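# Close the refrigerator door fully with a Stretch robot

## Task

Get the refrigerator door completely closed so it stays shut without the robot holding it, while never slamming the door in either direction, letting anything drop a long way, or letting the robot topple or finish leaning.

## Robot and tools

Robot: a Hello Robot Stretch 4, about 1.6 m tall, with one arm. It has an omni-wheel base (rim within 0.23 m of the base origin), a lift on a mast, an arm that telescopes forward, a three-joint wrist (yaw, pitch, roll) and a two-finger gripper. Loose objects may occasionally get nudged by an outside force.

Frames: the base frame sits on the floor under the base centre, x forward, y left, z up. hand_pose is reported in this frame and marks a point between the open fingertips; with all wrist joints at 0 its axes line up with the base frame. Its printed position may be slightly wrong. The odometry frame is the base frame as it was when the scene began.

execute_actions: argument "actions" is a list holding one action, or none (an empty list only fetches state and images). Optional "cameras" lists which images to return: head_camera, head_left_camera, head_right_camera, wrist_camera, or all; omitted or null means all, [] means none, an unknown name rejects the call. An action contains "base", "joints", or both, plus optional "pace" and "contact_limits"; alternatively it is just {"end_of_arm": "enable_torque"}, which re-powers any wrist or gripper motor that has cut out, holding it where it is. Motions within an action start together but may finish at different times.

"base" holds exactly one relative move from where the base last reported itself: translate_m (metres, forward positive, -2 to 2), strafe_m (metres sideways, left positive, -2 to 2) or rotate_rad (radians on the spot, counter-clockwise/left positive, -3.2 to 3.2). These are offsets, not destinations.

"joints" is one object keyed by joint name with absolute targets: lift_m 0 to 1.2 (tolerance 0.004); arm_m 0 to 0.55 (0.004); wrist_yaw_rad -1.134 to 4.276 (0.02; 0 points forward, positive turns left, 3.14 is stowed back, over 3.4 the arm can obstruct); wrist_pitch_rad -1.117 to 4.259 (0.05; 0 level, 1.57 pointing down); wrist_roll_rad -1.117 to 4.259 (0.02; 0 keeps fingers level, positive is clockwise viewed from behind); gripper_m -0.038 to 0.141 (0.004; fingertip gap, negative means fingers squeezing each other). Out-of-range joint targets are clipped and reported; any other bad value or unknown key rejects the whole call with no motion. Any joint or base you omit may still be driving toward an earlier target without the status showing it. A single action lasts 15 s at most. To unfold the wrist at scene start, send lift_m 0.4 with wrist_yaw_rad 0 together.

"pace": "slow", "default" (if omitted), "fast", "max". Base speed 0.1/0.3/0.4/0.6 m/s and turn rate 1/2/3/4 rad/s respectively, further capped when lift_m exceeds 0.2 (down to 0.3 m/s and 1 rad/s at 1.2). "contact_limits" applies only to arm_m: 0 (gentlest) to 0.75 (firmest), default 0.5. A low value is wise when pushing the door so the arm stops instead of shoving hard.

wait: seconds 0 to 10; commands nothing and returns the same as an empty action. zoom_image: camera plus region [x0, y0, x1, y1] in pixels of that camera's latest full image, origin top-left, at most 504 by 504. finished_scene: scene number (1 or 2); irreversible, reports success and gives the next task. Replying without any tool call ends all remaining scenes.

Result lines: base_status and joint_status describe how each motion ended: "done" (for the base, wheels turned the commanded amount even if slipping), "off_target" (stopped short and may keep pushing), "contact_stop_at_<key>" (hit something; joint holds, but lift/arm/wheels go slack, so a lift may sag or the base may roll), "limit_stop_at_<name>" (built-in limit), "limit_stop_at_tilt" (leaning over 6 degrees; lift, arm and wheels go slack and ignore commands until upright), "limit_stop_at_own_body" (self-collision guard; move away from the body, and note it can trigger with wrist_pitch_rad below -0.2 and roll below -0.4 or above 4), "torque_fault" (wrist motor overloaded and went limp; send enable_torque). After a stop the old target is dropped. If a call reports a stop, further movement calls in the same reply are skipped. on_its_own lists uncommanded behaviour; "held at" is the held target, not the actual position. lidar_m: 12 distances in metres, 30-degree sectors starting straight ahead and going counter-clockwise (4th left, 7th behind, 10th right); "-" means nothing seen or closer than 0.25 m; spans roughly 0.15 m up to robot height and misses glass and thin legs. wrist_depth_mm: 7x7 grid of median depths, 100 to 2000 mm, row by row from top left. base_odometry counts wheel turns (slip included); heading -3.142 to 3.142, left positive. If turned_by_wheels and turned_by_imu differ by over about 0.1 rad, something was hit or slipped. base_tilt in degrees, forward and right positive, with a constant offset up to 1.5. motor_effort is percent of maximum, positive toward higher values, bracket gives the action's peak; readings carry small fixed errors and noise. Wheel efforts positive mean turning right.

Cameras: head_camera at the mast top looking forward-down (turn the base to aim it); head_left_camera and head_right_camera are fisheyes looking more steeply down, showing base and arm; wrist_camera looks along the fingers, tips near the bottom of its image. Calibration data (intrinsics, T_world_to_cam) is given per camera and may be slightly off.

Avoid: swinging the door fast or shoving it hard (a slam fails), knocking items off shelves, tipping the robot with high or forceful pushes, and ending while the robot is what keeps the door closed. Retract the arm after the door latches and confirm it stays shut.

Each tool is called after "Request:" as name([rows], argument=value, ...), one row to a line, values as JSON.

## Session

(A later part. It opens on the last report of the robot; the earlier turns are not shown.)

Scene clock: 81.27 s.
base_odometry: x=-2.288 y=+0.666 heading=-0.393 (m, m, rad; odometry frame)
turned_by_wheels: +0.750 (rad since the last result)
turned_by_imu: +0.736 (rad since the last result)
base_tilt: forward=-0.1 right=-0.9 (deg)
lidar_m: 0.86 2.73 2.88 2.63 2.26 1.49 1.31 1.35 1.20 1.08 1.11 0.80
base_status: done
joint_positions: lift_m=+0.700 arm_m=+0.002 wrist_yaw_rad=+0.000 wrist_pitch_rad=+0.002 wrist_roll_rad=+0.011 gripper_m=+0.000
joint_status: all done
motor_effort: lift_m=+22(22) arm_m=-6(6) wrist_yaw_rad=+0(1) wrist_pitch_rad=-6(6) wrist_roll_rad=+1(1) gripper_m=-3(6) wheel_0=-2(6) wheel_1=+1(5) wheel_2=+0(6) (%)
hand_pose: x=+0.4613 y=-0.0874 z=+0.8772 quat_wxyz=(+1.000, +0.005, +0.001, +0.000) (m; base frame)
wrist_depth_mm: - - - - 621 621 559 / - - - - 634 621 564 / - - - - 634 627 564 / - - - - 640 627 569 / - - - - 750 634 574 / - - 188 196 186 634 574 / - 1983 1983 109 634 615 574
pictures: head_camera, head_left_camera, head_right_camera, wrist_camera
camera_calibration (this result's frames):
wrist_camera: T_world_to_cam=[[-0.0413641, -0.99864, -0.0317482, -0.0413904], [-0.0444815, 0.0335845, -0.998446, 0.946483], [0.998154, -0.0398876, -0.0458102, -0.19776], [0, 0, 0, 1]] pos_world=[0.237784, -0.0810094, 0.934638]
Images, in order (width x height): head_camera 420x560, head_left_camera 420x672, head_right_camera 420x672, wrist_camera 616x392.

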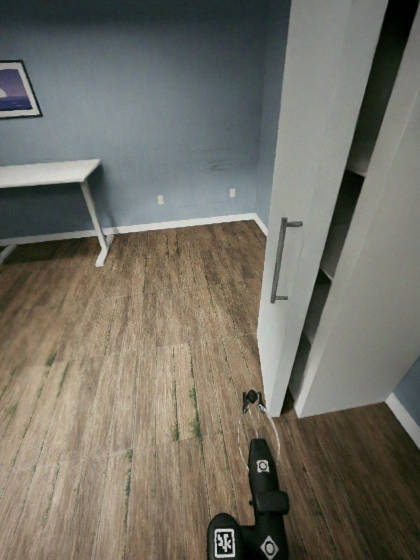

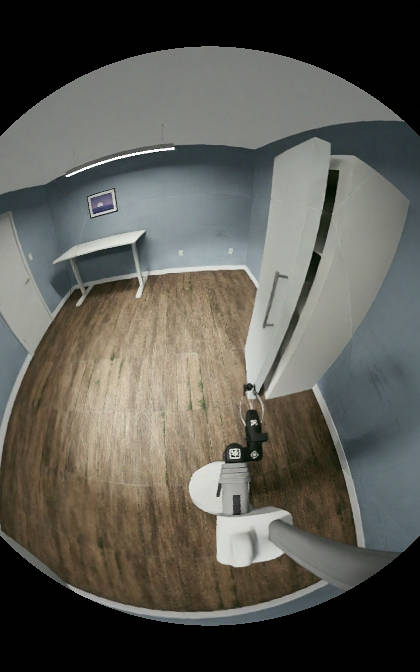

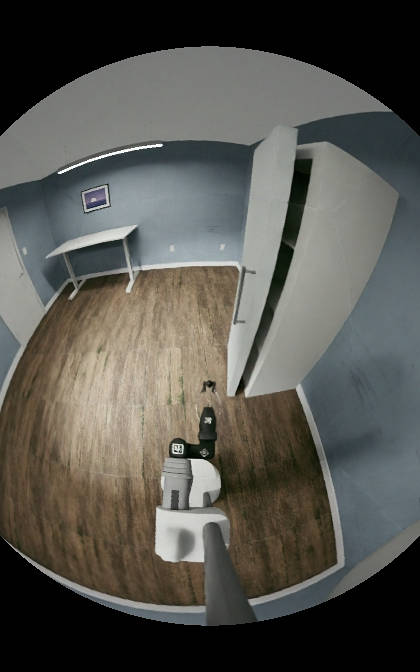

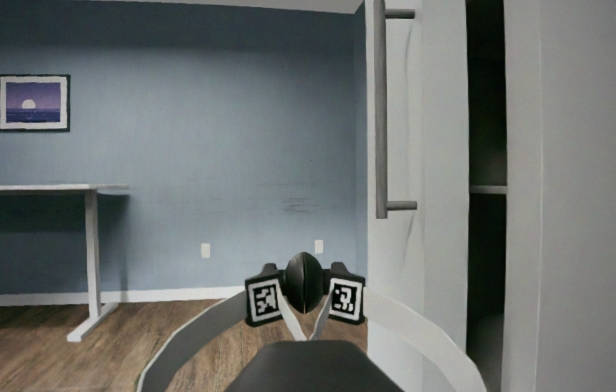

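Request:
execute_actions([
  {"base":{"strafe_m":-0.11},"joints":{"lift_m":0.85,"gripper_m":0.07}},
], cameras=["wrist_camera"])

Request:
execute_actions([
  {"joints":{"arm_m":0.2}},
], cameras=["wrist_camera","head_camera"])

Scene clock: 87.10 s.
base_odometry: x=-2.330 y=+0.564 heading=-0.393 (m, m, rad; odometry frame)
turned_by_wheels: +0.000 (rad since the last result)
turned_by_imu: +0.001 (rad since the last result)
base_tilt: forward=-0.1 right=-1.0 (deg)
lidar_m: 0.76 2.77 2.97 2.72 2.23 1.45 1.30 1.32 1.07 0.99 1.01 0.78
base_status: done
joint_positions: lift_m=+0.850 arm_m=+0.002 wrist_yaw_rad=+0.000 wrist_pitch_rad=+0.002 wrist_roll_rad=+0.011 gripper_m=+0.070
joint_status: all done
motor_effort: lift_m=+23(21) arm_m=-6(6) wrist_yaw_rad=+0(1) wrist_pitch_rad=-7(7) wrist_roll_rad=+2(1) gripper_m=+0(4) wheel_0=-1(8) wheel_1=+1(8) wheel_2=-1(0) (%)
hand_pose: x=+0.4612 y=-0.0874 z=+1.0272 quat_wxyz=(+1.000, +0.005, +0.001, +0.000) (m; base frame)
wrist_depth_mm: - - - - 1078 559 574 / - - - - 778 559 580 / - - - - 1078 559 580 / - - - - 1078 564 580 / - - - - 544 569 591 / - - 198 - 198 569 585 / - - - 108 1078 574 591
pictures: wrist_camera
camera_calibration (this result's frames):
wrist_camera: T_world_to_cam=[[-0.0413642, -0.99864, -0.0317482, -0.0366289], [-0.0444814, 0.0335844, -0.998446, 1.09623], [0.998154, -0.0398877, -0.04581, -0.190884], [0, 0, 0, 1]] pos_world=[0.237779, -0.0810094, 1.08462]
Images, in order (width x height): wrist_camera 616x392.

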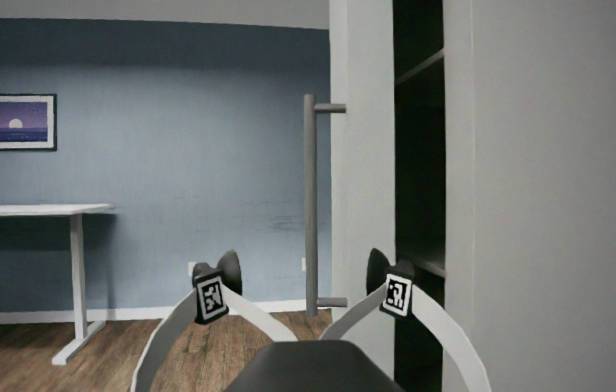

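Scene clock: 88.80 s.
base_odometry: x=-2.330 y=+0.564 heading=-0.393 (m, m, rad; odometry frame)
turned_by_wheels: +0.000 (rad since the last result)
turned_by_imu: +0.001 (rad since the last result)
base_tilt: forward=-0.2 right=-1.1 (deg)
lidar_m: 0.78 2.77 3.00 2.70 2.21 1.45 1.30 1.33 1.08 0.99 1.00 0.76
base_status: not commanded
joint_positions: lift_m=+0.850 arm_m=+0.199 wrist_yaw_rad=+0.000 wrist_pitch_rad=+0.002 wrist_roll_rad=+0.011 gripper_m=+0.070
joint_status: all done
motor_effort: lift_m=+23(23) arm_m=+6(10) wrist_yaw_rad=+0(0) wrist_pitch_rad=-6(7) wrist_roll_rad=+1(1) gripper_m=+0(4) wheel_0=-1(1) wheel_1=+1(1) wheel_2=+0(0) (%)
hand_pose: x=+0.6583 y=-0.0874 z=+1.0272 quat_wxyz=(+1.000, +0.005, +0.001, +0.000) (m; base frame)
wrist_depth_mm: - - - - 340 539 368 / - - - - 342 778 370 / - - - - 342 904 373 / - - - - 343 917 377 / - - - - 343 715 377 / - - 198 - 199 559 375 / - - - 109 349 421 373
pictures: head_camera, wrist_camera
camera_calibration (this result's frames):
wrist_camera: T_world_to_cam=[[-0.0413403, -0.998641, -0.0317488, -0.028487], [-0.0444647, 0.0335833, -0.998446, 1.10499], [0.998155, -0.0398644, -0.0457926, -0.387572], [0, 0, 0, 1]] pos_world=[0.434812, -0.0810079, 1.08462]
Images, in order (width x height): head_camera 420x560, wrist_camera 616x392.

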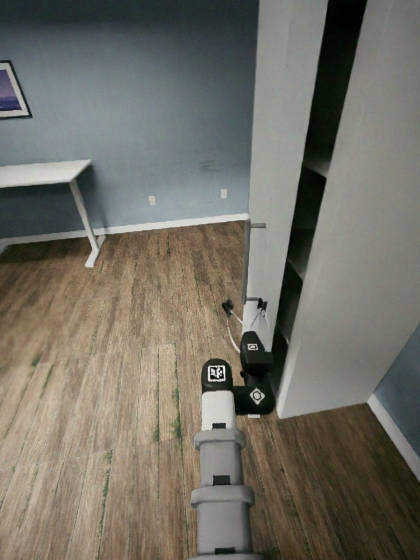

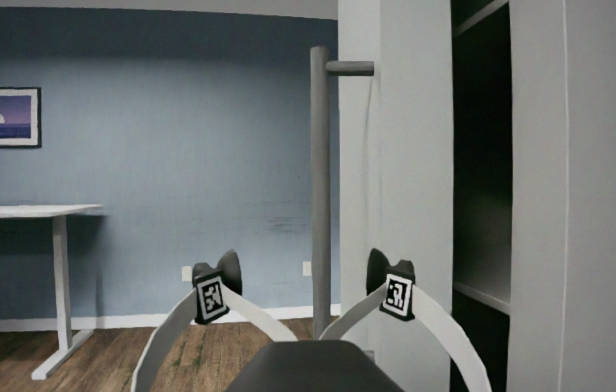

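Request:
execute_actions([
  {"base":{"strafe_m":-0.15},"joints":{"gripper_m":0.0},"pace":"slow"},
], cameras=["wrist_camera"])

Request:
execute_actions([
  {"joints":{"arm_m":0.28},"pace":"slow","contact_limits":{"arm_m":0.2}},
], cameras=["wrist_camera","head_camera"])

Scene clock: 99.33 s.
base_odometry: x=-2.387 y=+0.426 heading=-0.393 (m, m, rad; odometry frame)
turned_by_wheels: +0.000 (rad since the last result)
turned_by_imu: +0.002 (rad since the last result)
base_tilt: forward=-0.1 right=-1.0 (deg)
lidar_m: 0.74 2.87 3.17 2.87 2.19 1.43 1.27 1.28 0.92 0.83 0.85 0.80
base_status: done
joint_positions: lift_m=+0.850 arm_m=+0.199 wrist_yaw_rad=+0.000 wrist_pitch_rad=+0.002 wrist_roll_rad=+0.011 gripper_m=+0.000
joint_status: all done
motor_effort: lift_m=+23(23) arm_m=+6(6) wrist_yaw_rad=+0(1) wrist_pitch_rad=-6(7) wrist_roll_rad=+2(2) gripper_m=-1(4) wheel_0=+1(3) wheel_1=-2(6) wheel_2=+0(0) (%)
hand_pose: x=+0.6583 y=-0.0874 z=+1.0272 quat_wxyz=(+1.000, +0.005, +0.001, +0.000) (m; base frame)
wrist_depth_mm: - - 332 842 397 357 373 / - - 330 778 399 359 373 / - - 336 866 404 364 377 / - - 336 891 407 362 377 / - - 340 338 410 364 379 / - - 187 196 186 366 382 / - - 342 109 377 368 384
pictures: wrist_camera
camera_calibration (this result's frames):
wrist_camera: T_world_to_cam=[[-0.0413405, -0.998641, -0.0317489, -0.0284868], [-0.0444648, 0.0335834, -0.998446, 1.10499], [0.998155, -0.0398645, -0.0457928, -0.387573], [0, 0, 0, 1]] pos_world=[0.434813, -0.0810079, 1.08462]
Images, in order (width x height): wrist_camera 616x392.

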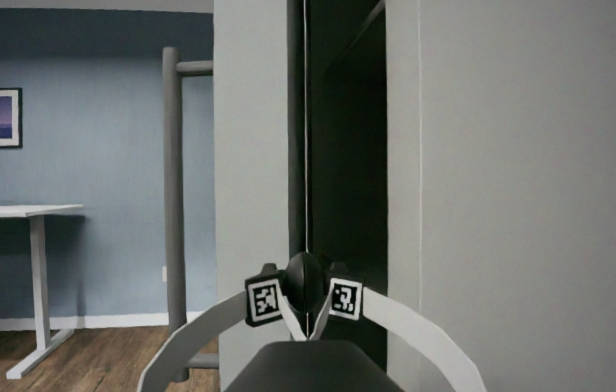

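Scene clock: 101.40 s.
base_odometry: x=-2.387 y=+0.426 heading=-0.393 (m, m, rad; odometry frame)
turned_by_wheels: +0.000 (rad since the last result)
turned_by_imu: +0.001 (rad since the last result)
base_tilt: forward=+0.0 right=-1.0 (deg)
lidar_m: 0.74 2.86 3.17 2.88 2.17 1.44 1.27 1.30 0.92 0.83 0.86 0.78
base_status: not commanded
joint_positions: lift_m=+0.850 arm_m=+0.279 wrist_yaw_rad=+0.000 wrist_pitch_rad=+0.002 wrist_roll_rad=+0.011 gripper_m=+0.000
joint_status: all done
motor_effort: lift_m=+23(23) arm_m=+6(7) wrist_yaw_rad=+0(1) wrist_pitch_rad=-6(6) wrist_roll_rad=+1(2) gripper_m=-2(4) wheel_0=+1(1) wheel_1=-2(1) wheel_2=+0(0) (%)
contact_limits: arm_m 0.2
hand_pose: x=+0.7383 y=-0.0874 z=+1.0272 quat_wxyz=(+1.000, +0.005, +0.001, +0.000) (m; base frame)
wrist_depth_mm: - - 254 778 512 273 282 / - - 253 778 778 274 282 / - - 255 798 809 276 286 / - - 256 798 809 277 286 / - - 258 256 741 278 287 / - - 188 196 186 279 290 / - - 259 109 351 279 291
pictures: head_camera, wrist_camera
camera_calibration (this result's frames):
wrist_camera: T_world_to_cam=[[-0.0413417, -0.998641, -0.0317489, -0.0251799], [-0.0444647, 0.0335834, -0.998446, 1.10855], [0.998155, -0.0398658, -0.0457927, -0.467404], [0, 0, 0, 1]] pos_world=[0.514792, -0.081008, 1.08462]
Images, in order (width x height): head_camera 420x560, wrist_camera 616x392.

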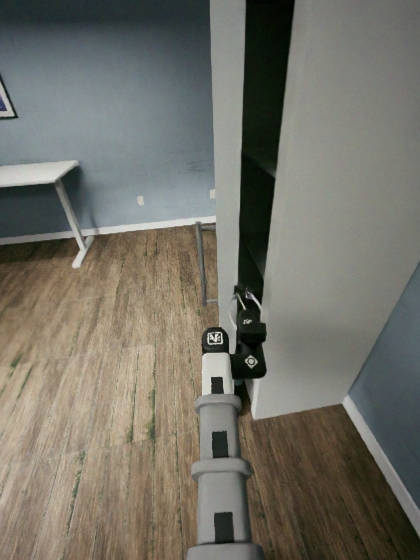

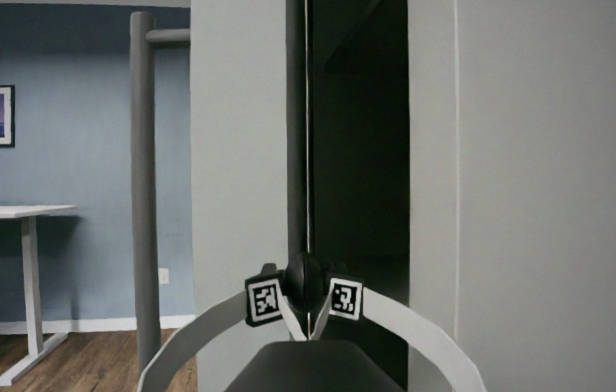

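Request:
execute_actions([
  {"base":{"strafe_m":-0.032},"pace":"slow"},
], cameras=[])

Request:
execute_actions([
  {"joints":{"arm_m":0.34},"pace":"slow","contact_limits":{"arm_m":0.2}},
], cameras=["wrist_camera","head_camera"])

Scene clock: 106.20 s.
base_odometry: x=-2.400 y=+0.396 heading=-0.393 (m, m, rad; odometry frame)
turned_by_wheels: +0.000 (rad since the last result)
turned_by_imu: +0.001 (rad since the last result)
base_tilt: forward=-0.2 right=-1.0 (deg)
lidar_m: 0.73 2.87 3.19 2.90 2.19 1.41 1.28 1.31 0.90 0.81 0.82 0.79
base_status: done
joint_positions: lift_m=+0.850 arm_m=+0.279 wrist_yaw_rad=+0.000 wrist_pitch_rad=+0.002 wrist_roll_rad=+0.011 gripper_m=+0.000
joint_status: not commanded
motor_effort: lift_m=+23(23) arm_m=+6(6) wrist_yaw_rad=-1(1) wrist_pitch_rad=-6(6) wrist_roll_rad=+1(2) gripper_m=-1(2) wheel_0=+2(5) wheel_1=-2(6) wheel_2=+0(0) (%)
hand_pose: x=+0.7383 y=-0.0874 z=+1.0272 quat_wxyz=(+1.000, +0.005, +0.001, +0.000) (m; base frame)
wrist_depth_mm: - 290 251 647 296 277 286 / - 290 252 788 298 277 290 / - 291 253 788 301 278 289 / - 294 255 788 303 279 291 / - 306 256 585 303 282 291 / - 303 187 196 185 283 296 / - 301 258 108 281 285 297
pictures: none
No camera images: the call's "cameras" was empty. Leave "cameras" out to get every camera's image.

Scene clock: 108.03 s.
base_odometry: x=-2.400 y=+0.396 heading=-0.393 (m, m, rad; odometry frame)
turned_by_wheels: +0.000 (rad since the last result)
turned_by_imu: +0.001 (rad since the last result)
base_tilt: forward=-0.1 right=-1.0 (deg)
lidar_m: 0.72 2.89 3.20 2.91 2.19 1.41 1.29 1.29 0.90 0.80 0.81 0.79
base_status: not commanded
joint_positions: lift_m=+0.850 arm_m=+0.339 wrist_yaw_rad=+0.000 wrist_pitch_rad=+0.002 wrist_roll_rad=+0.011 gripper_m=+0.000
joint_status: all done
motor_effort: lift_m=+23(23) arm_m=+6(4) wrist_yaw_rad=-1(0) wrist_pitch_rad=-6(7) wrist_roll_rad=+2(2) gripper_m=-1(2) wheel_0=+2(2) wheel_1=-2(2) wheel_2=+0(0) (%)
contact_limits: arm_m 0.2
hand_pose: x=+0.7983 y=-0.0874 z=+1.0272 quat_wxyz=(+1.000, +0.005, +0.001, +0.000) (m; base frame)
wrist_depth_mm: - 193 192 615 277 211 219 / - 193 193 723 278 211 220 / - 195 195 732 281 213 220 / - 195 195 732 283 213 221 / - 196 195 544 283 214 221 / 246 198 188 196 186 216 224 / 243 198 198 108 262 216 224
pictures: head_camera, wrist_camera
camera_calibration (this result's frames):
wrist_camera: T_world_to_cam=[[-0.041342, -0.99864, -0.0317489, -0.0226993], [-0.0444648, 0.0335835, -0.998446, 1.11122], [0.998155, -0.0398661, -0.0457927, -0.527292], [0, 0, 0, 1]] pos_world=[0.574791, -0.081008, 1.08462]
Images, in order (width x height): head_camera 420x560, wrist_camera 616x392.

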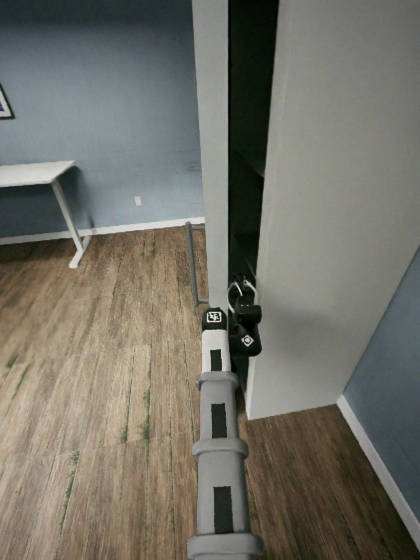

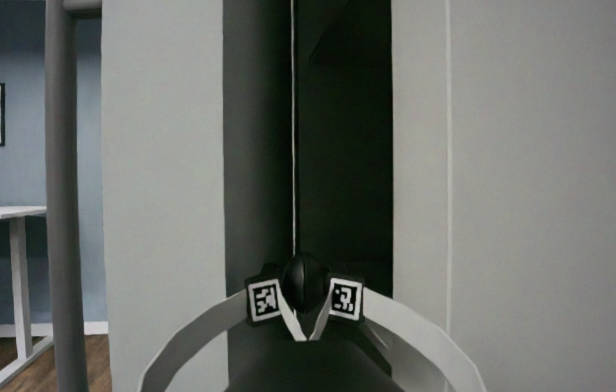

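Tips are inside the gap; sweeping left opens the door.

Request:
execute_actions([
  {"base":{"strafe_m":0.3},"pace":"slow"},
])

Scene clock: 113.87 s.
base_odometry: x=-2.285 y=+0.674 heading=-0.393 (m, m, rad; odometry frame)
turned_by_wheels: +0.000 (rad since the last result)
turned_by_imu: +0.002 (rad since the last result)
base_tilt: forward=-0.1 right=-1.0 (deg)
lidar_m: 0.81 2.72 2.85 2.62 2.23 1.48 1.31 1.33 1.22 1.10 1.12 0.89
base_status: done
joint_positions: lift_m=+0.850 arm_m=+0.339 wrist_yaw_rad=+0.000 wrist_pitch_rad=+0.002 wrist_roll_rad=+0.011 gripper_m=+0.000
joint_status: not commanded
motor_effort: lift_m=+23(23) arm_m=+6(7) wrist_yaw_rad=+1(19) wrist_pitch_rad=-6(6) wrist_roll_rad=+1(1) gripper_m=-4(1) wheel_0=-1(11) wheel_1=+0(4) wheel_2=-1(3) (%)
hand_pose: x=+0.7983 y=-0.0875 z=+1.0272 quat_wxyz=(+1.000, +0.005, +0.001, +0.000) (m; base frame)
wrist_depth_mm: - - 329 265 480 750 574 / - - 334 264 477 750 768 / - - 336 265 477 750 778 / - - 340 266 477 759 788 / - - 340 263 480 759 778 / - - 187 196 186 768 788 / - - 340 108 488 768 788
pictures: head_camera, head_left_camera, head_right_camera, wrist_camera
camera_calibration (this result's frames):
wrist_camera: T_world_to_cam=[[-0.0417451, -0.998624, -0.031749, -0.0224904], [-0.044451, 0.0336015, -0.998446, 1.11121], [0.998139, -0.040269, -0.0457925, -0.527363], [0, 0, 0, 1]] pos_world=[0.574837, -0.0810342, 1.08462]
Images, in order (width x height): head_camera 420x560, head_left_camera 420x672, head_right_camera 420x672, wrist_camera 616x392.

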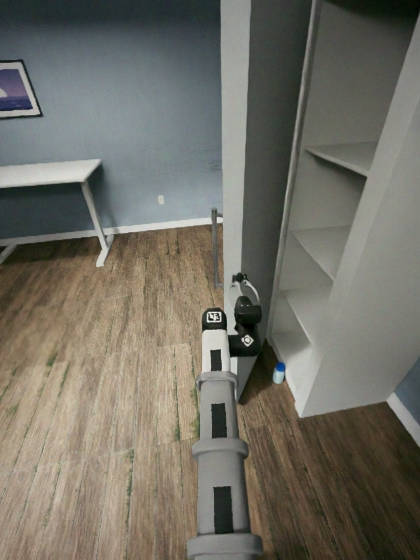

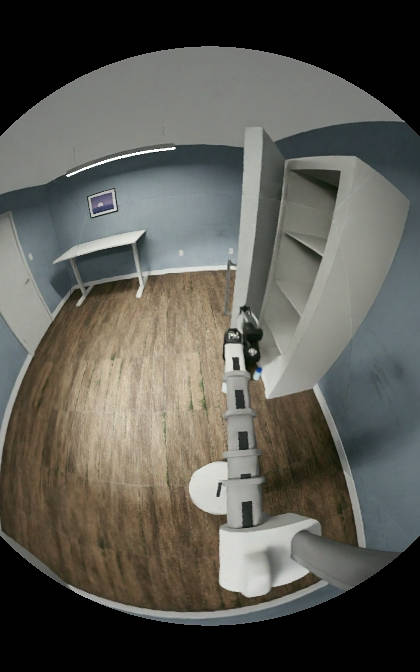

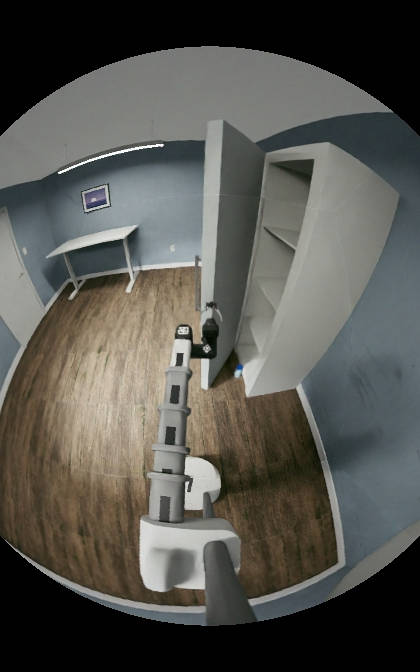

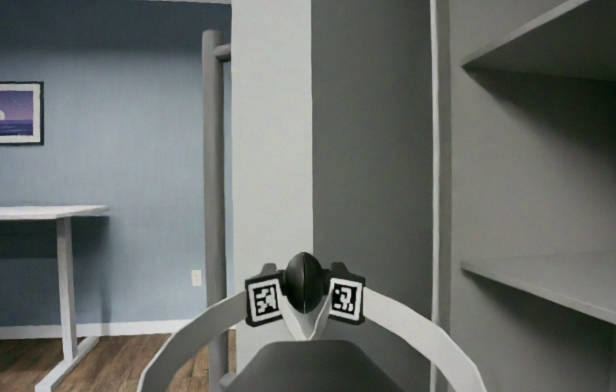

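Request:
execute_actions([
  {"joints":{"arm_m":0.0}},
], cameras=[])

Request:
execute_actions([
  {"base":{"strafe_m":-0.278},"joints":{"lift_m":0.15,"wrist_pitch_rad":0.9,"gripper_m":0.11}},
])

Scene clock: 121.47 s.
base_odometry: x=-2.285 y=+0.674 heading=-0.393 (m, m, rad; odometry frame)
turned_by_wheels: +0.000 (rad since the last result)
turned_by_imu: +0.002 (rad since the last result)
base_tilt: forward=-0.1 right=-1.0 (deg)
lidar_m: 0.81 2.73 2.86 2.60 2.23 1.47 1.31 1.33 1.22 1.11 1.11 0.89
base_status: not commanded
joint_positions: lift_m=+0.850 arm_m=+0.002 wrist_yaw_rad=+0.000 wrist_pitch_rad=+0.003 wrist_roll_rad=+0.011 gripper_m=+0.000
joint_status: all done
motor_effort: lift_m=+23(23) arm_m=-6(4) wrist_yaw_rad=+0(0) wrist_pitch_rad=-7(6) wrist_roll_rad=+2(1) gripper_m=-5(2) wheel_0=+0(1) wheel_1=+0(0) wheel_2=+0(1) (%)
hand_pose: x=+0.4612 y=-0.0874 z=+1.0271 quat_wxyz=(+1.000, +0.005, +0.001, +0.000) (m; base frame)
wrist_depth_mm: - - - 615 1060 1078 559 / - - - 609 1060 866 564 / - - - 615 1098 1098 559 / - - - 621 1078 1098 564 / - - - 609 1078 1025 564 / - - 188 196 186 1118 580 / - - - 108 1060 647 580
pictures: none
No camera images: the call's "cameras" was empty. Leave "cameras" out to get every camera's image.

Scene clock: 125.07 s.
base_odometry: x=-2.391 y=+0.417 heading=-0.393 (m, m, rad; odometry frame)
turned_by_wheels: +0.000 (rad since the last result)
turned_by_imu: +0.001 (rad since the last result)
base_tilt: forward=-0.1 right=-1.0 (deg)
lidar_m: 0.78 0.85 3.16 2.87 2.17 1.42 1.28 1.30 0.92 0.83 0.85 0.78
base_status: done
joint_positions: lift_m=+0.150 arm_m=+0.002 wrist_yaw_rad=+0.000 wrist_pitch_rad=+0.901 wrist_roll_rad=+0.011 gripper_m=+0.110
joint_status: all done
motor_effort: lift_m=+14(21) arm_m=-6(6) wrist_yaw_rad=+0(0) wrist_pitch_rad=-2(5) wrist_roll_rad=+1(2) gripper_m=-2(5) wheel_0=-1(9) wheel_1=+2(8) wheel_2=+0(1) (%)
hand_pose: x=+0.3518 y=-0.0874 z=+0.1024 quat_wxyz=(+0.900, +0.005, +0.435, -0.002) (m; base frame)
wrist_depth_mm: 585 591 597 597 559 574 580 / 512 508 508 504 512 521 525 / 442 442 445 445 449 455 455 / 392 394 397 399 399 399 402 / 351 353 357 359 359 359 359 / 320 315 310 327 315 320 325 / 296 296 298 108 303 298 301
pictures: head_camera, head_left_camera, head_right_camera, wrist_camera
camera_calibration (this result's frames):
wrist_camera: T_world_to_cam=[[-0.0507097, -0.998633, 0.0126539, -0.0718068], [-0.809041, 0.033647, -0.586788, 0.394811], [0.58556, -0.0399934, -0.809642, 0.0993447], [0, 0, 0, 1]] pos_world=[0.257604, -0.0810197, 0.313012]
Images, in order (width x height): head_camera 420x560, head_left_camera 420x672, head_right_camera 420x672, wrist_camera 616x392.

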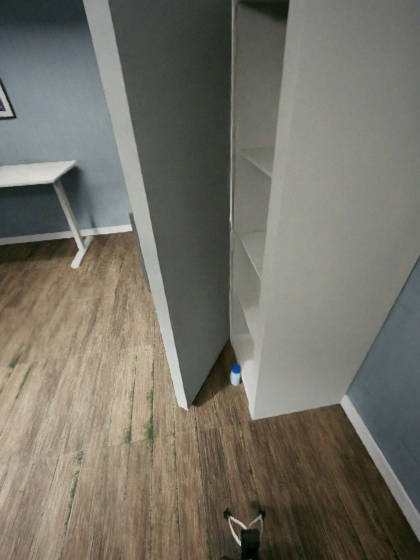

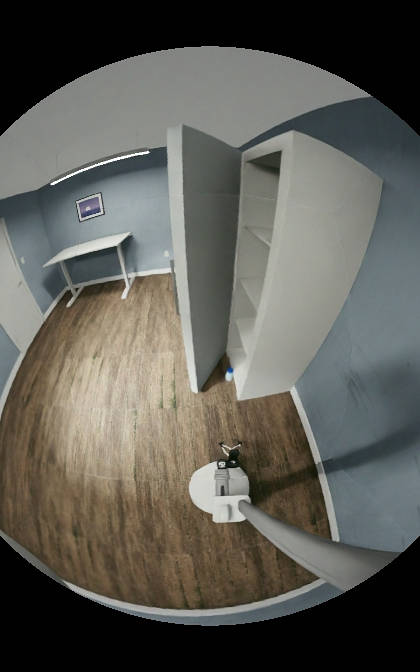

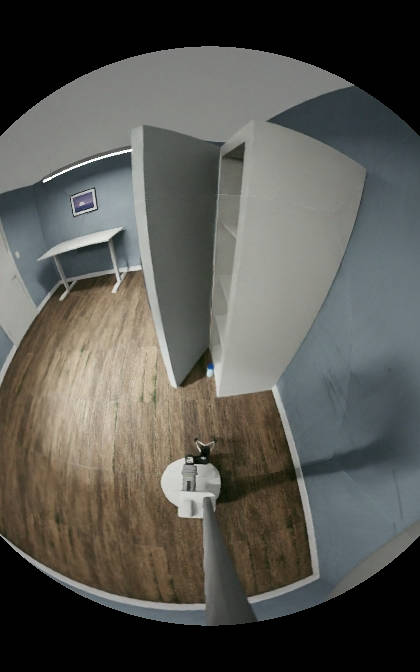

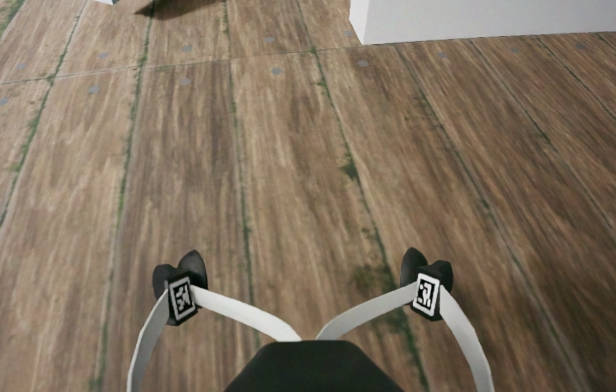

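Request:
execute_actions([
  {"base":{"translate_m":0.25},"joints":{"arm_m":0.22,"gripper_m":0.085,"lift_m":0.125}},
], cameras=["wrist_camera","head_camera"])

Scene clock: 132.77 s.
base_odometry: x=-2.160 y=+0.321 heading=-0.393 (m, m, rad; odometry frame)
turned_by_wheels: +0.000 (rad since the last result)
turned_by_imu: +0.002 (rad since the last result)
base_tilt: forward=+0.0 right=-1.0 (deg)
lidar_m: 0.60 0.58 3.03 2.91 2.59 1.68 1.53 1.35 0.88 0.79 0.80 0.54
base_status: done
joint_positions: lift_m=+0.125 arm_m=+0.219 wrist_yaw_rad=+0.000 wrist_pitch_rad=+0.901 wrist_roll_rad=+0.011 gripper_m=+0.085
joint_status: all done
motor_effort: lift_m=+14(16) arm_m=+6(7) wrist_yaw_rad=-1(0) wrist_pitch_rad=-4(4) wrist_roll_rad=+2(1) gripper_m=-3(6) wheel_0=+1(4) wheel_1=+0(4) wheel_2=+0(9) (%)
hand_pose: x=+0.5688 y=-0.0874 z=+0.0773 quat_wxyz=(+0.900, +0.005, +0.436, -0.002) (m; base frame)
wrist_depth_mm: 268 334 480 317 314 310 - / 281 357 462 349 298 268 146 / 297 407 407 392 314 222 151 / 351 362 364 366 349 198 155 / 322 325 325 329 324 204 159 / 293 294 215 297 202 199 171 / 270 270 276 109 278 240 271
pictures: head_camera, wrist_camera
camera_calibration (this result's frames):
wrist_camera: T_world_to_cam=[[-0.0505288, -0.998642, 0.0126682, -0.0605563], [-0.809212, 0.0335033, -0.586561, 0.555773], [0.58534, -0.0398894, -0.809806, -0.0478906], [0, 0, 0, 1]] pos_world=[0.47471, -0.0810047, 0.28798]
Images, in order (width x height): head_camera 420x560, wrist_camera 616x392.

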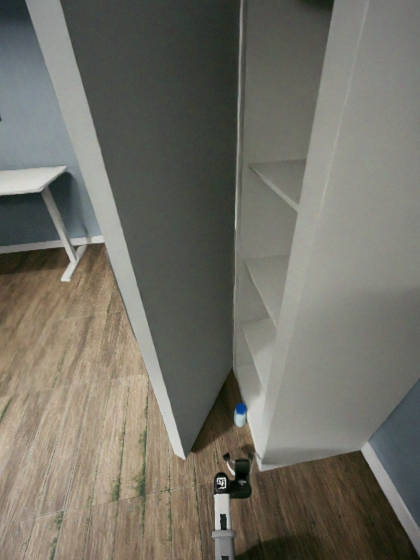

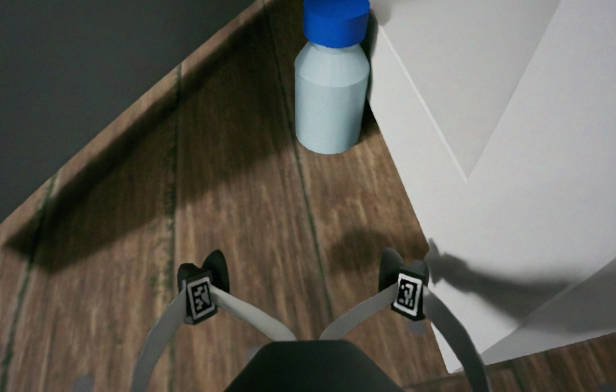

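Request:
execute_actions([
  {"joints":{"arm_m":0.22,"lift_m":0.4,"wrist_pitch_rad":1.5,"wrist_roll_rad":1.3,"gripper_m":0.1}},
], cameras=["wrist_camera","head_camera"])

Scene clock: 148.50 s.
base_odometry: x=-2.160 y=+0.321 heading=-0.393 (m, m, rad; odometry frame)
turned_by_wheels: +0.000 (rad since the last result)
turned_by_imu: +0.002 (rad since the last result)
base_tilt: forward=+0.0 right=-1.0 (deg)
lidar_m: 0.62 0.58 3.03 2.91 2.61 1.70 1.52 1.37 0.87 0.79 0.79 0.53
base_status: not commanded
joint_positions: lift_m=+0.400 arm_m=+0.219 wrist_yaw_rad=+0.000 wrist_pitch_rad=+1.500 wrist_roll_rad=+1.300 gripper_m=+0.100
joint_status: all done
motor_effort: lift_m=+23(24) arm_m=+6(6) wrist_yaw_rad=-1(0) wrist_pitch_rad=+2(6) wrist_roll_rad=+2(9) gripper_m=+2(4) wheel_0=+1(1) wheel_1=+0(0) wheel_2=+0(0) (%)
hand_pose: x=+0.4103 y=-0.0874 z=+0.2901 quat_wxyz=(+0.583, +0.443, +0.543, -0.412) (m; base frame)
wrist_depth_mm: 192 196 319 517 508 496 496 / 402 301 362 517 508 500 496 / 459 535 521 517 512 504 500 / 539 535 530 517 512 508 496 / 539 535 525 521 517 504 418 / 480 539 521 521 217 439 336 / 421 535 530 109 517 351 303
pictures: head_camera, wrist_camera
camera_calibration (this result's frames):
wrist_camera: T_world_to_cam=[[-0.968569, -0.247218, -0.0275069, 0.382767], [-0.247891, 0.968477, 0.0245384, 0.226471], [0.0205735, 0.0305859, -0.99932, 0.510076], [0, 0, 0, 1]] pos_world=[0.416383, -0.140306, 0.514701]
Images, in order (width x height): head_camera 420x560, wrist_camera 616x392.

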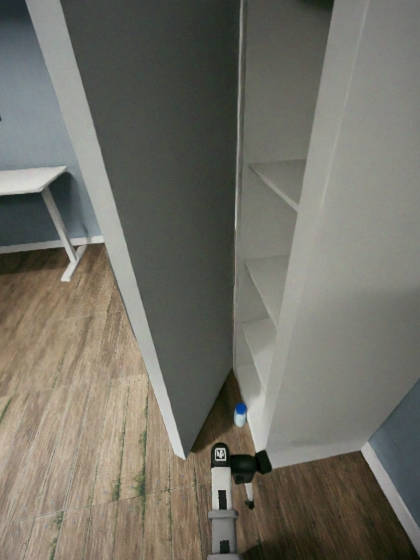

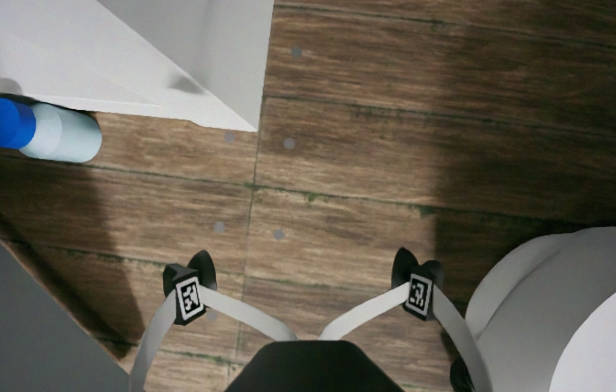

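Request:
execute_actions([
  {"base":{"strafe_m":0.05},"pace":"slow"},
], cameras=[])

Request:
execute_actions([
  {"base":{"translate_m":0.05},"joints":{"arm_m":0.5},"pace":"slow","contact_limits":{"arm_m":0.2}},
], cameras=["wrist_camera","head_camera"])

Scene clock: 155.67 s.
base_odometry: x=-2.141 y=+0.367 heading=-0.393 (m, m, rad; odometry frame)
turned_by_wheels: +0.000 (rad since the last result)
turned_by_imu: +0.001 (rad since the last result)
base_tilt: forward=-0.1 right=-1.0 (deg)
lidar_m: 0.57 0.59 3.04 2.85 2.62 1.70 1.53 1.41 0.95 0.83 0.78 0.57
base_status: done
joint_positions: lift_m=+0.400 arm_m=+0.219 wrist_yaw_rad=+0.000 wrist_pitch_rad=+1.500 wrist_roll_rad=+1.300 gripper_m=+0.100
joint_status: not commanded
motor_effort: lift_m=+23(23) arm_m=+6(6) wrist_yaw_rad=-1(1) wrist_pitch_rad=+1(1) wrist_roll_rad=+2(2) gripper_m=+0(2) wheel_0=-2(4) wheel_1=+2(6) wheel_2=-1(1) (%)
hand_pose: x=+0.4103 y=-0.0874 z=+0.2901 quat_wxyz=(+0.583, +0.443, +0.543, -0.412) (m; base frame)
wrist_depth_mm: 402 402 329 512 504 496 496 / 433 525 477 517 512 504 500 / 539 525 525 517 508 504 500 / 535 535 521 517 512 508 496 / 508 535 530 521 512 508 418 / 421 530 521 521 219 439 336 / 368 430 530 109 512 351 303
pictures: none
No camera images: the call's "cameras" was empty. Leave "cameras" out to get every camera's image.

Scene clock: 159.73 s.
base_odometry: x=-2.095 y=+0.348 heading=-0.393 (m, m, rad; odometry frame)
turned_by_wheels: +0.000 (rad since the last result)
turned_by_imu: +0.002 (rad since the last result)
base_tilt: forward=-0.1 right=-1.0 (deg)
lidar_m: 0.51 0.54 3.00 2.87 2.69 1.76 1.59 1.43 0.90 0.83 0.70 0.52
base_status: done
joint_positions: lift_m=+0.400 arm_m=+0.499 wrist_yaw_rad=+0.000 wrist_pitch_rad=+1.500 wrist_roll_rad=+1.300 gripper_m=+0.100
joint_status: all done
motor_effort: lift_m=+23(23) arm_m=+6(4) wrist_yaw_rad=-1(1) wrist_pitch_rad=+2(2) wrist_roll_rad=+2(3) gripper_m=+1(0) wheel_0=+1(2) wheel_1=+2(4) wheel_2=-1(6) (%)
contact_limits: arm_m 0.2
hand_pose: x=+0.6902 y=-0.0874 z=+0.2901 quat_wxyz=(+0.583, +0.443, +0.543, -0.412) (m; base frame)
wrist_depth_mm: 373 397 392 389 382 375 271 / 399 397 392 389 382 377 267 / 379 525 521 389 508 389 347 / 298 427 521 517 512 504 496 / 247 330 517 521 508 504 500 / 213 256 294 517 218 504 500 / 186 216 294 109 512 512 504
pictures: head_camera, wrist_camera
camera_calibration (this result's frames):
wrist_camera: T_world_to_cam=[[-0.968578, -0.247189, -0.0274627, 0.65388], [-0.247861, 0.968484, 0.0245519, 0.295836], [0.0205283, 0.0305874, -0.999321, 0.504348], [0, 0, 0, 1]] pos_world=[0.696306, -0.140307, 0.5147]
Images, in order (width x height): head_camera 420x560, wrist_camera 616x392.

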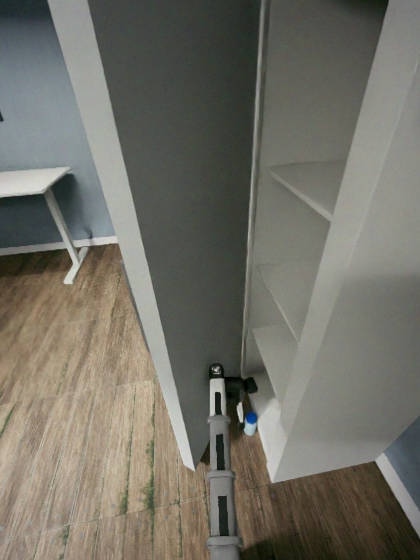

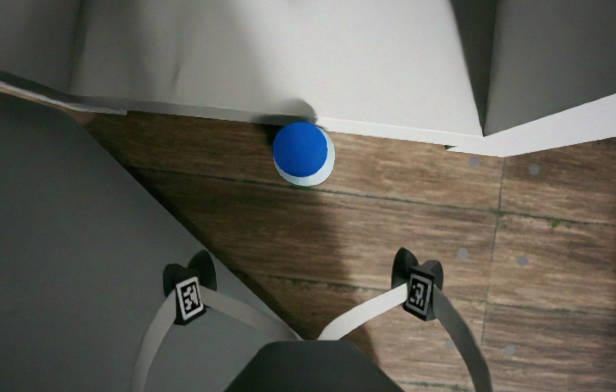

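Request:
execute_actions([
  {"base":{"strafe_m":-0.09},"joints":{"arm_m":0.52,"lift_m":0.3},"pace":"slow"},
], cameras=["wrist_camera","head_camera"])

Scene clock: 165.30 s.
base_odometry: x=-2.130 y=+0.265 heading=-0.393 (m, m, rad; odometry frame)
turned_by_wheels: +0.000 (rad since the last result)
turned_by_imu: +0.002 (rad since the last result)
base_tilt: forward=-0.1 right=-1.0 (deg)
lidar_m: 0.56 0.50 3.00 2.95 2.65 1.76 1.58 1.26 0.82 0.75 0.74 0.47
base_status: done
joint_positions: lift_m=+0.300 arm_m=+0.519 wrist_yaw_rad=+0.000 wrist_pitch_rad=+1.500 wrist_roll_rad=+1.300 gripper_m=+0.100
joint_status: all done
motor_effort: lift_m=+13(21) arm_m=+6(6) wrist_yaw_rad=+0(0) wrist_pitch_rad=+2(2) wrist_roll_rad=+3(2) gripper_m=-2(0) wheel_0=+0(6) wheel_1=-1(6) wheel_2=+0(1) (%)
hand_pose: x=+0.7102 y=-0.0874 z=+0.1908 quat_wxyz=(+0.583, +0.443, +0.543, -0.412) (m; base frame)
wrist_depth_mm: 301 296 291 289 285 279 278 / 300 296 293 289 285 282 279 / 301 298 293 290 286 282 271 / 436 427 296 290 287 282 264 / 353 427 421 277 410 407 404 / 304 368 277 421 218 410 404 / 267 309 427 109 413 410 407
pictures: head_camera, wrist_camera
camera_calibration (this result's frames):
wrist_camera: T_world_to_cam=[[-0.968578, -0.247189, -0.0274618, 0.670527], [-0.247861, 0.968484, 0.0245521, 0.303231], [0.0205273, 0.0305874, -0.999321, 0.404735], [0, 0, 0, 1]] pos_world=[0.716309, -0.140307, 0.415429]
Images, in order (width x height): head_camera 420x560, wrist_camera 616x392.

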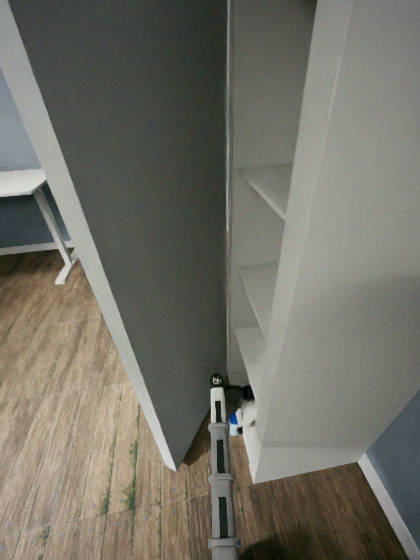

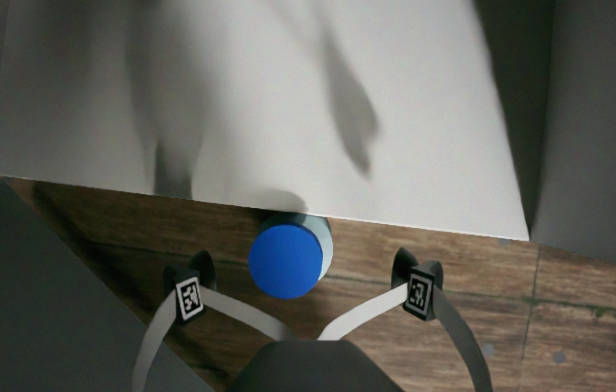

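Request:
execute_actions([
  {"joints":{"lift_m":0.19},"pace":"slow"},
], cameras=["wrist_camera"])

Request:
execute_actions([
  {"joints":{"gripper_m":0.0}},
], cameras=["wrist_camera"])

Request:
execute_actions([
  {"joints":{"lift_m":0.24},"pace":"slow"},
], cameras=["wrist_camera","head_camera"])

Scene clock: 170.73 s.
base_odometry: x=-2.130 y=+0.265 heading=-0.393 (m, m, rad; odometry frame)
turned_by_wheels: +0.000 (rad since the last result)
turned_by_imu: +0.002 (rad since the last result)
base_tilt: forward=-0.1 right=-1.0 (deg)
lidar_m: 0.56 0.54 2.98 2.94 2.66 1.76 1.57 1.27 0.83 0.75 0.69 0.48
base_status: not commanded
joint_positions: lift_m=+0.191 arm_m=+0.519 wrist_yaw_rad=+0.001 wrist_pitch_rad=+1.496 wrist_roll_rad=+1.300 gripper_m=+0.100
joint_status: all done
motor_effort: lift_m=+11(15) arm_m=+6(6) wrist_yaw_rad=-2(2) wrist_pitch_rad=+12(12) wrist_roll_rad=+3(3) gripper_m=-2(1) wheel_0=+1(1) wheel_1=-1(1) wheel_2=+0(0) (%)
hand_pose: x=+0.7115 y=-0.0874 z=+0.0811 quat_wxyz=(+0.584, +0.443, +0.542, -0.411) (m; base frame)
wrist_depth_mm: 189 187 184 181 179 176 - / 190 187 184 181 179 177 175 / 191 187 185 182 180 177 175 / 192 189 186 182 180 178 176 / 327 320 315 209 221 179 176 / 327 320 169 167 218 300 300 / 265 320 315 108 306 301 298
pictures: wrist_camera
camera_calibration (this result's frames):
wrist_camera: T_world_to_cam=[[-0.96832, -0.247789, -0.0309459, 0.668735], [-0.248548, 0.96833, 0.0236606, 0.306759], [0.024103, 0.0306026, -0.999241, 0.29253], [0, 0, 0, 1]] pos_world=[0.716743, -0.14029, 0.305745]
Images, in order (width x height): wrist_camera 616x392.

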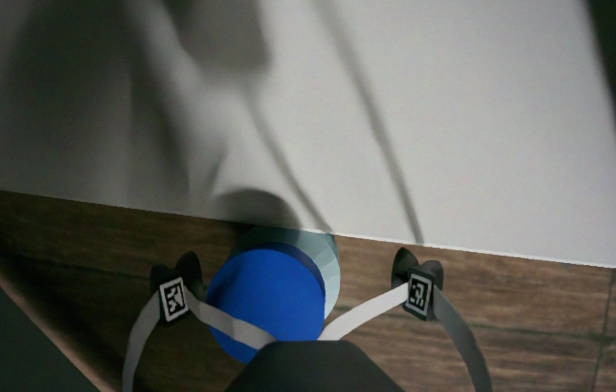

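Scene clock: 172.53 s.
base_odometry: x=-2.130 y=+0.265 heading=-0.393 (m, m, rad; odometry frame)
turned_by_wheels: +0.000 (rad since the last result)
turned_by_imu: +0.001 (rad since the last result)
base_tilt: forward=-0.1 right=-1.0 (deg)
lidar_m: 0.54 0.54 3.01 2.95 2.67 1.74 1.57 1.29 0.84 0.74 0.73 0.48
base_status: not commanded
joint_positions: lift_m=+0.190 arm_m=+0.519 wrist_yaw_rad=+0.000 wrist_pitch_rad=+1.501 wrist_roll_rad=+1.300 gripper_m=+0.001
joint_status: all done
motor_effort: lift_m=+15(15) arm_m=+6(6) wrist_yaw_rad=-1(3) wrist_pitch_rad=-2(13) wrist_roll_rad=+3(2) gripper_m=-21(22) wheel_0=+1(1) wheel_1=-1(1) wheel_2=+0(0) (%)
hand_pose: x=+0.7101 y=-0.0874 z=+0.0807 quat_wxyz=(+0.582, +0.442, +0.543, -0.413) (m; base frame)
wrist_depth_mm: 185 182 179 178 175 173 - / 185 182 180 178 176 174 172 / 185 183 181 179 176 174 173 / 187 183 181 179 177 175 173 / 319 314 312 180 205 176 174 / 320 315 178 148 183 298 297 / 293 315 314 109 304 301 297
pictures: wrist_camera
camera_calibration (this result's frames):
wrist_camera: T_world_to_cam=[[-0.968571, -0.247333, -0.0263849, 0.667235], [-0.247978, 0.968448, 0.0248276, 0.305948], [0.0194117, 0.0305902, -0.999343, 0.295455], [0, 0, 0, 1]] pos_world=[0.716398, -0.140303, 0.30527]
Images, in order (width x height): wrist_camera 616x392.

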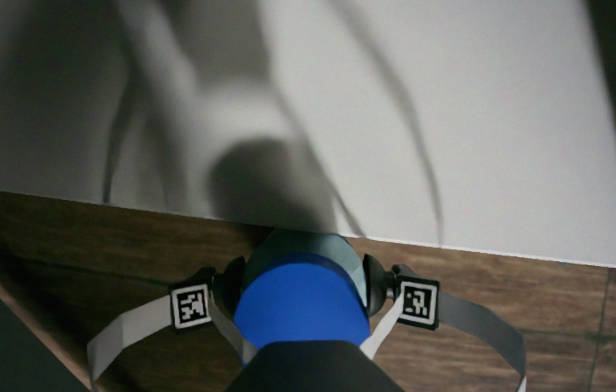

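Scene clock: 173.80 s.
base_odometry: x=-2.130 y=+0.265 heading=-0.393 (m, m, rad; odometry frame)
turned_by_wheels: +0.000 (rad since the last result)
turned_by_imu: +0.000 (rad since the last result)
base_tilt: forward=-0.1 right=-1.1 (deg)
lidar_m: 0.54 0.55 2.99 2.95 2.65 1.74 1.56 1.28 0.83 0.74 0.73 0.48
base_status: not commanded
joint_positions: lift_m=+0.240 arm_m=+0.519 wrist_yaw_rad=+0.000 wrist_pitch_rad=+1.501 wrist_roll_rad=+1.300 gripper_m=+0.001
joint_status: all done
motor_effort: lift_m=+24(29) arm_m=+6(5) wrist_yaw_rad=-1(1) wrist_pitch_rad=-2(1) wrist_roll_rad=+3(3) gripper_m=-23(18) wheel_0=+0(0) wheel_1=-1(1) wheel_2=+0(1) (%)
hand_pose: x=+0.7101 y=-0.0874 z=+0.1299 quat_wxyz=(+0.582, +0.442, +0.543, -0.413) (m; base frame)
wrist_depth_mm: 236 233 229 227 224 222 219 / 236 233 229 227 224 220 220 / 236 233 230 228 225 223 220 / 368 236 231 229 226 223 221 / 370 366 359 194 349 343 343 / 306 364 178 148 183 347 345 / 268 340 362 109 353 351 347
pictures: head_camera, wrist_camera
camera_calibration (this result's frames):
wrist_camera: T_world_to_cam=[[-0.968571, -0.247333, -0.0263849, 0.668536], [-0.247978, 0.968448, 0.0248276, 0.304724], [0.0194117, 0.0305902, -0.999343, 0.344697], [0, 0, 0, 1]] pos_world=[0.716398, -0.140303, 0.354544]
Images, in order (width x height): head_camera 420x560, wrist_camera 616x392.

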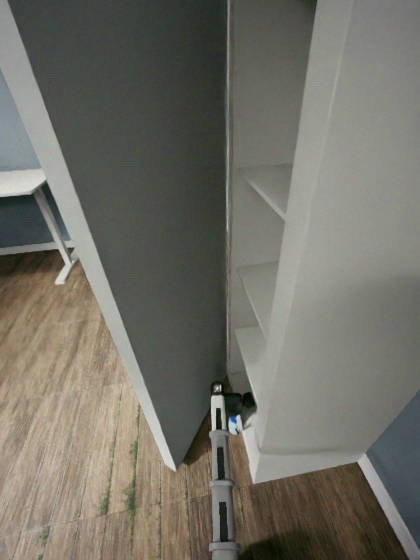

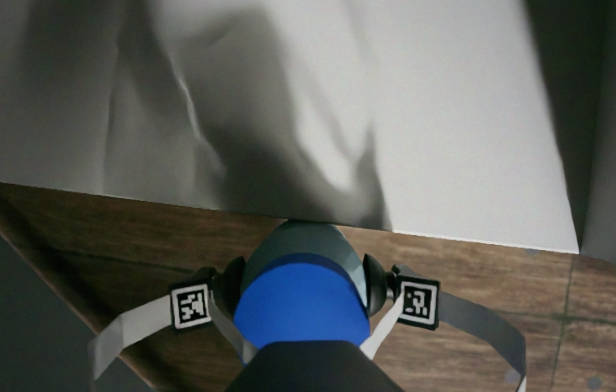

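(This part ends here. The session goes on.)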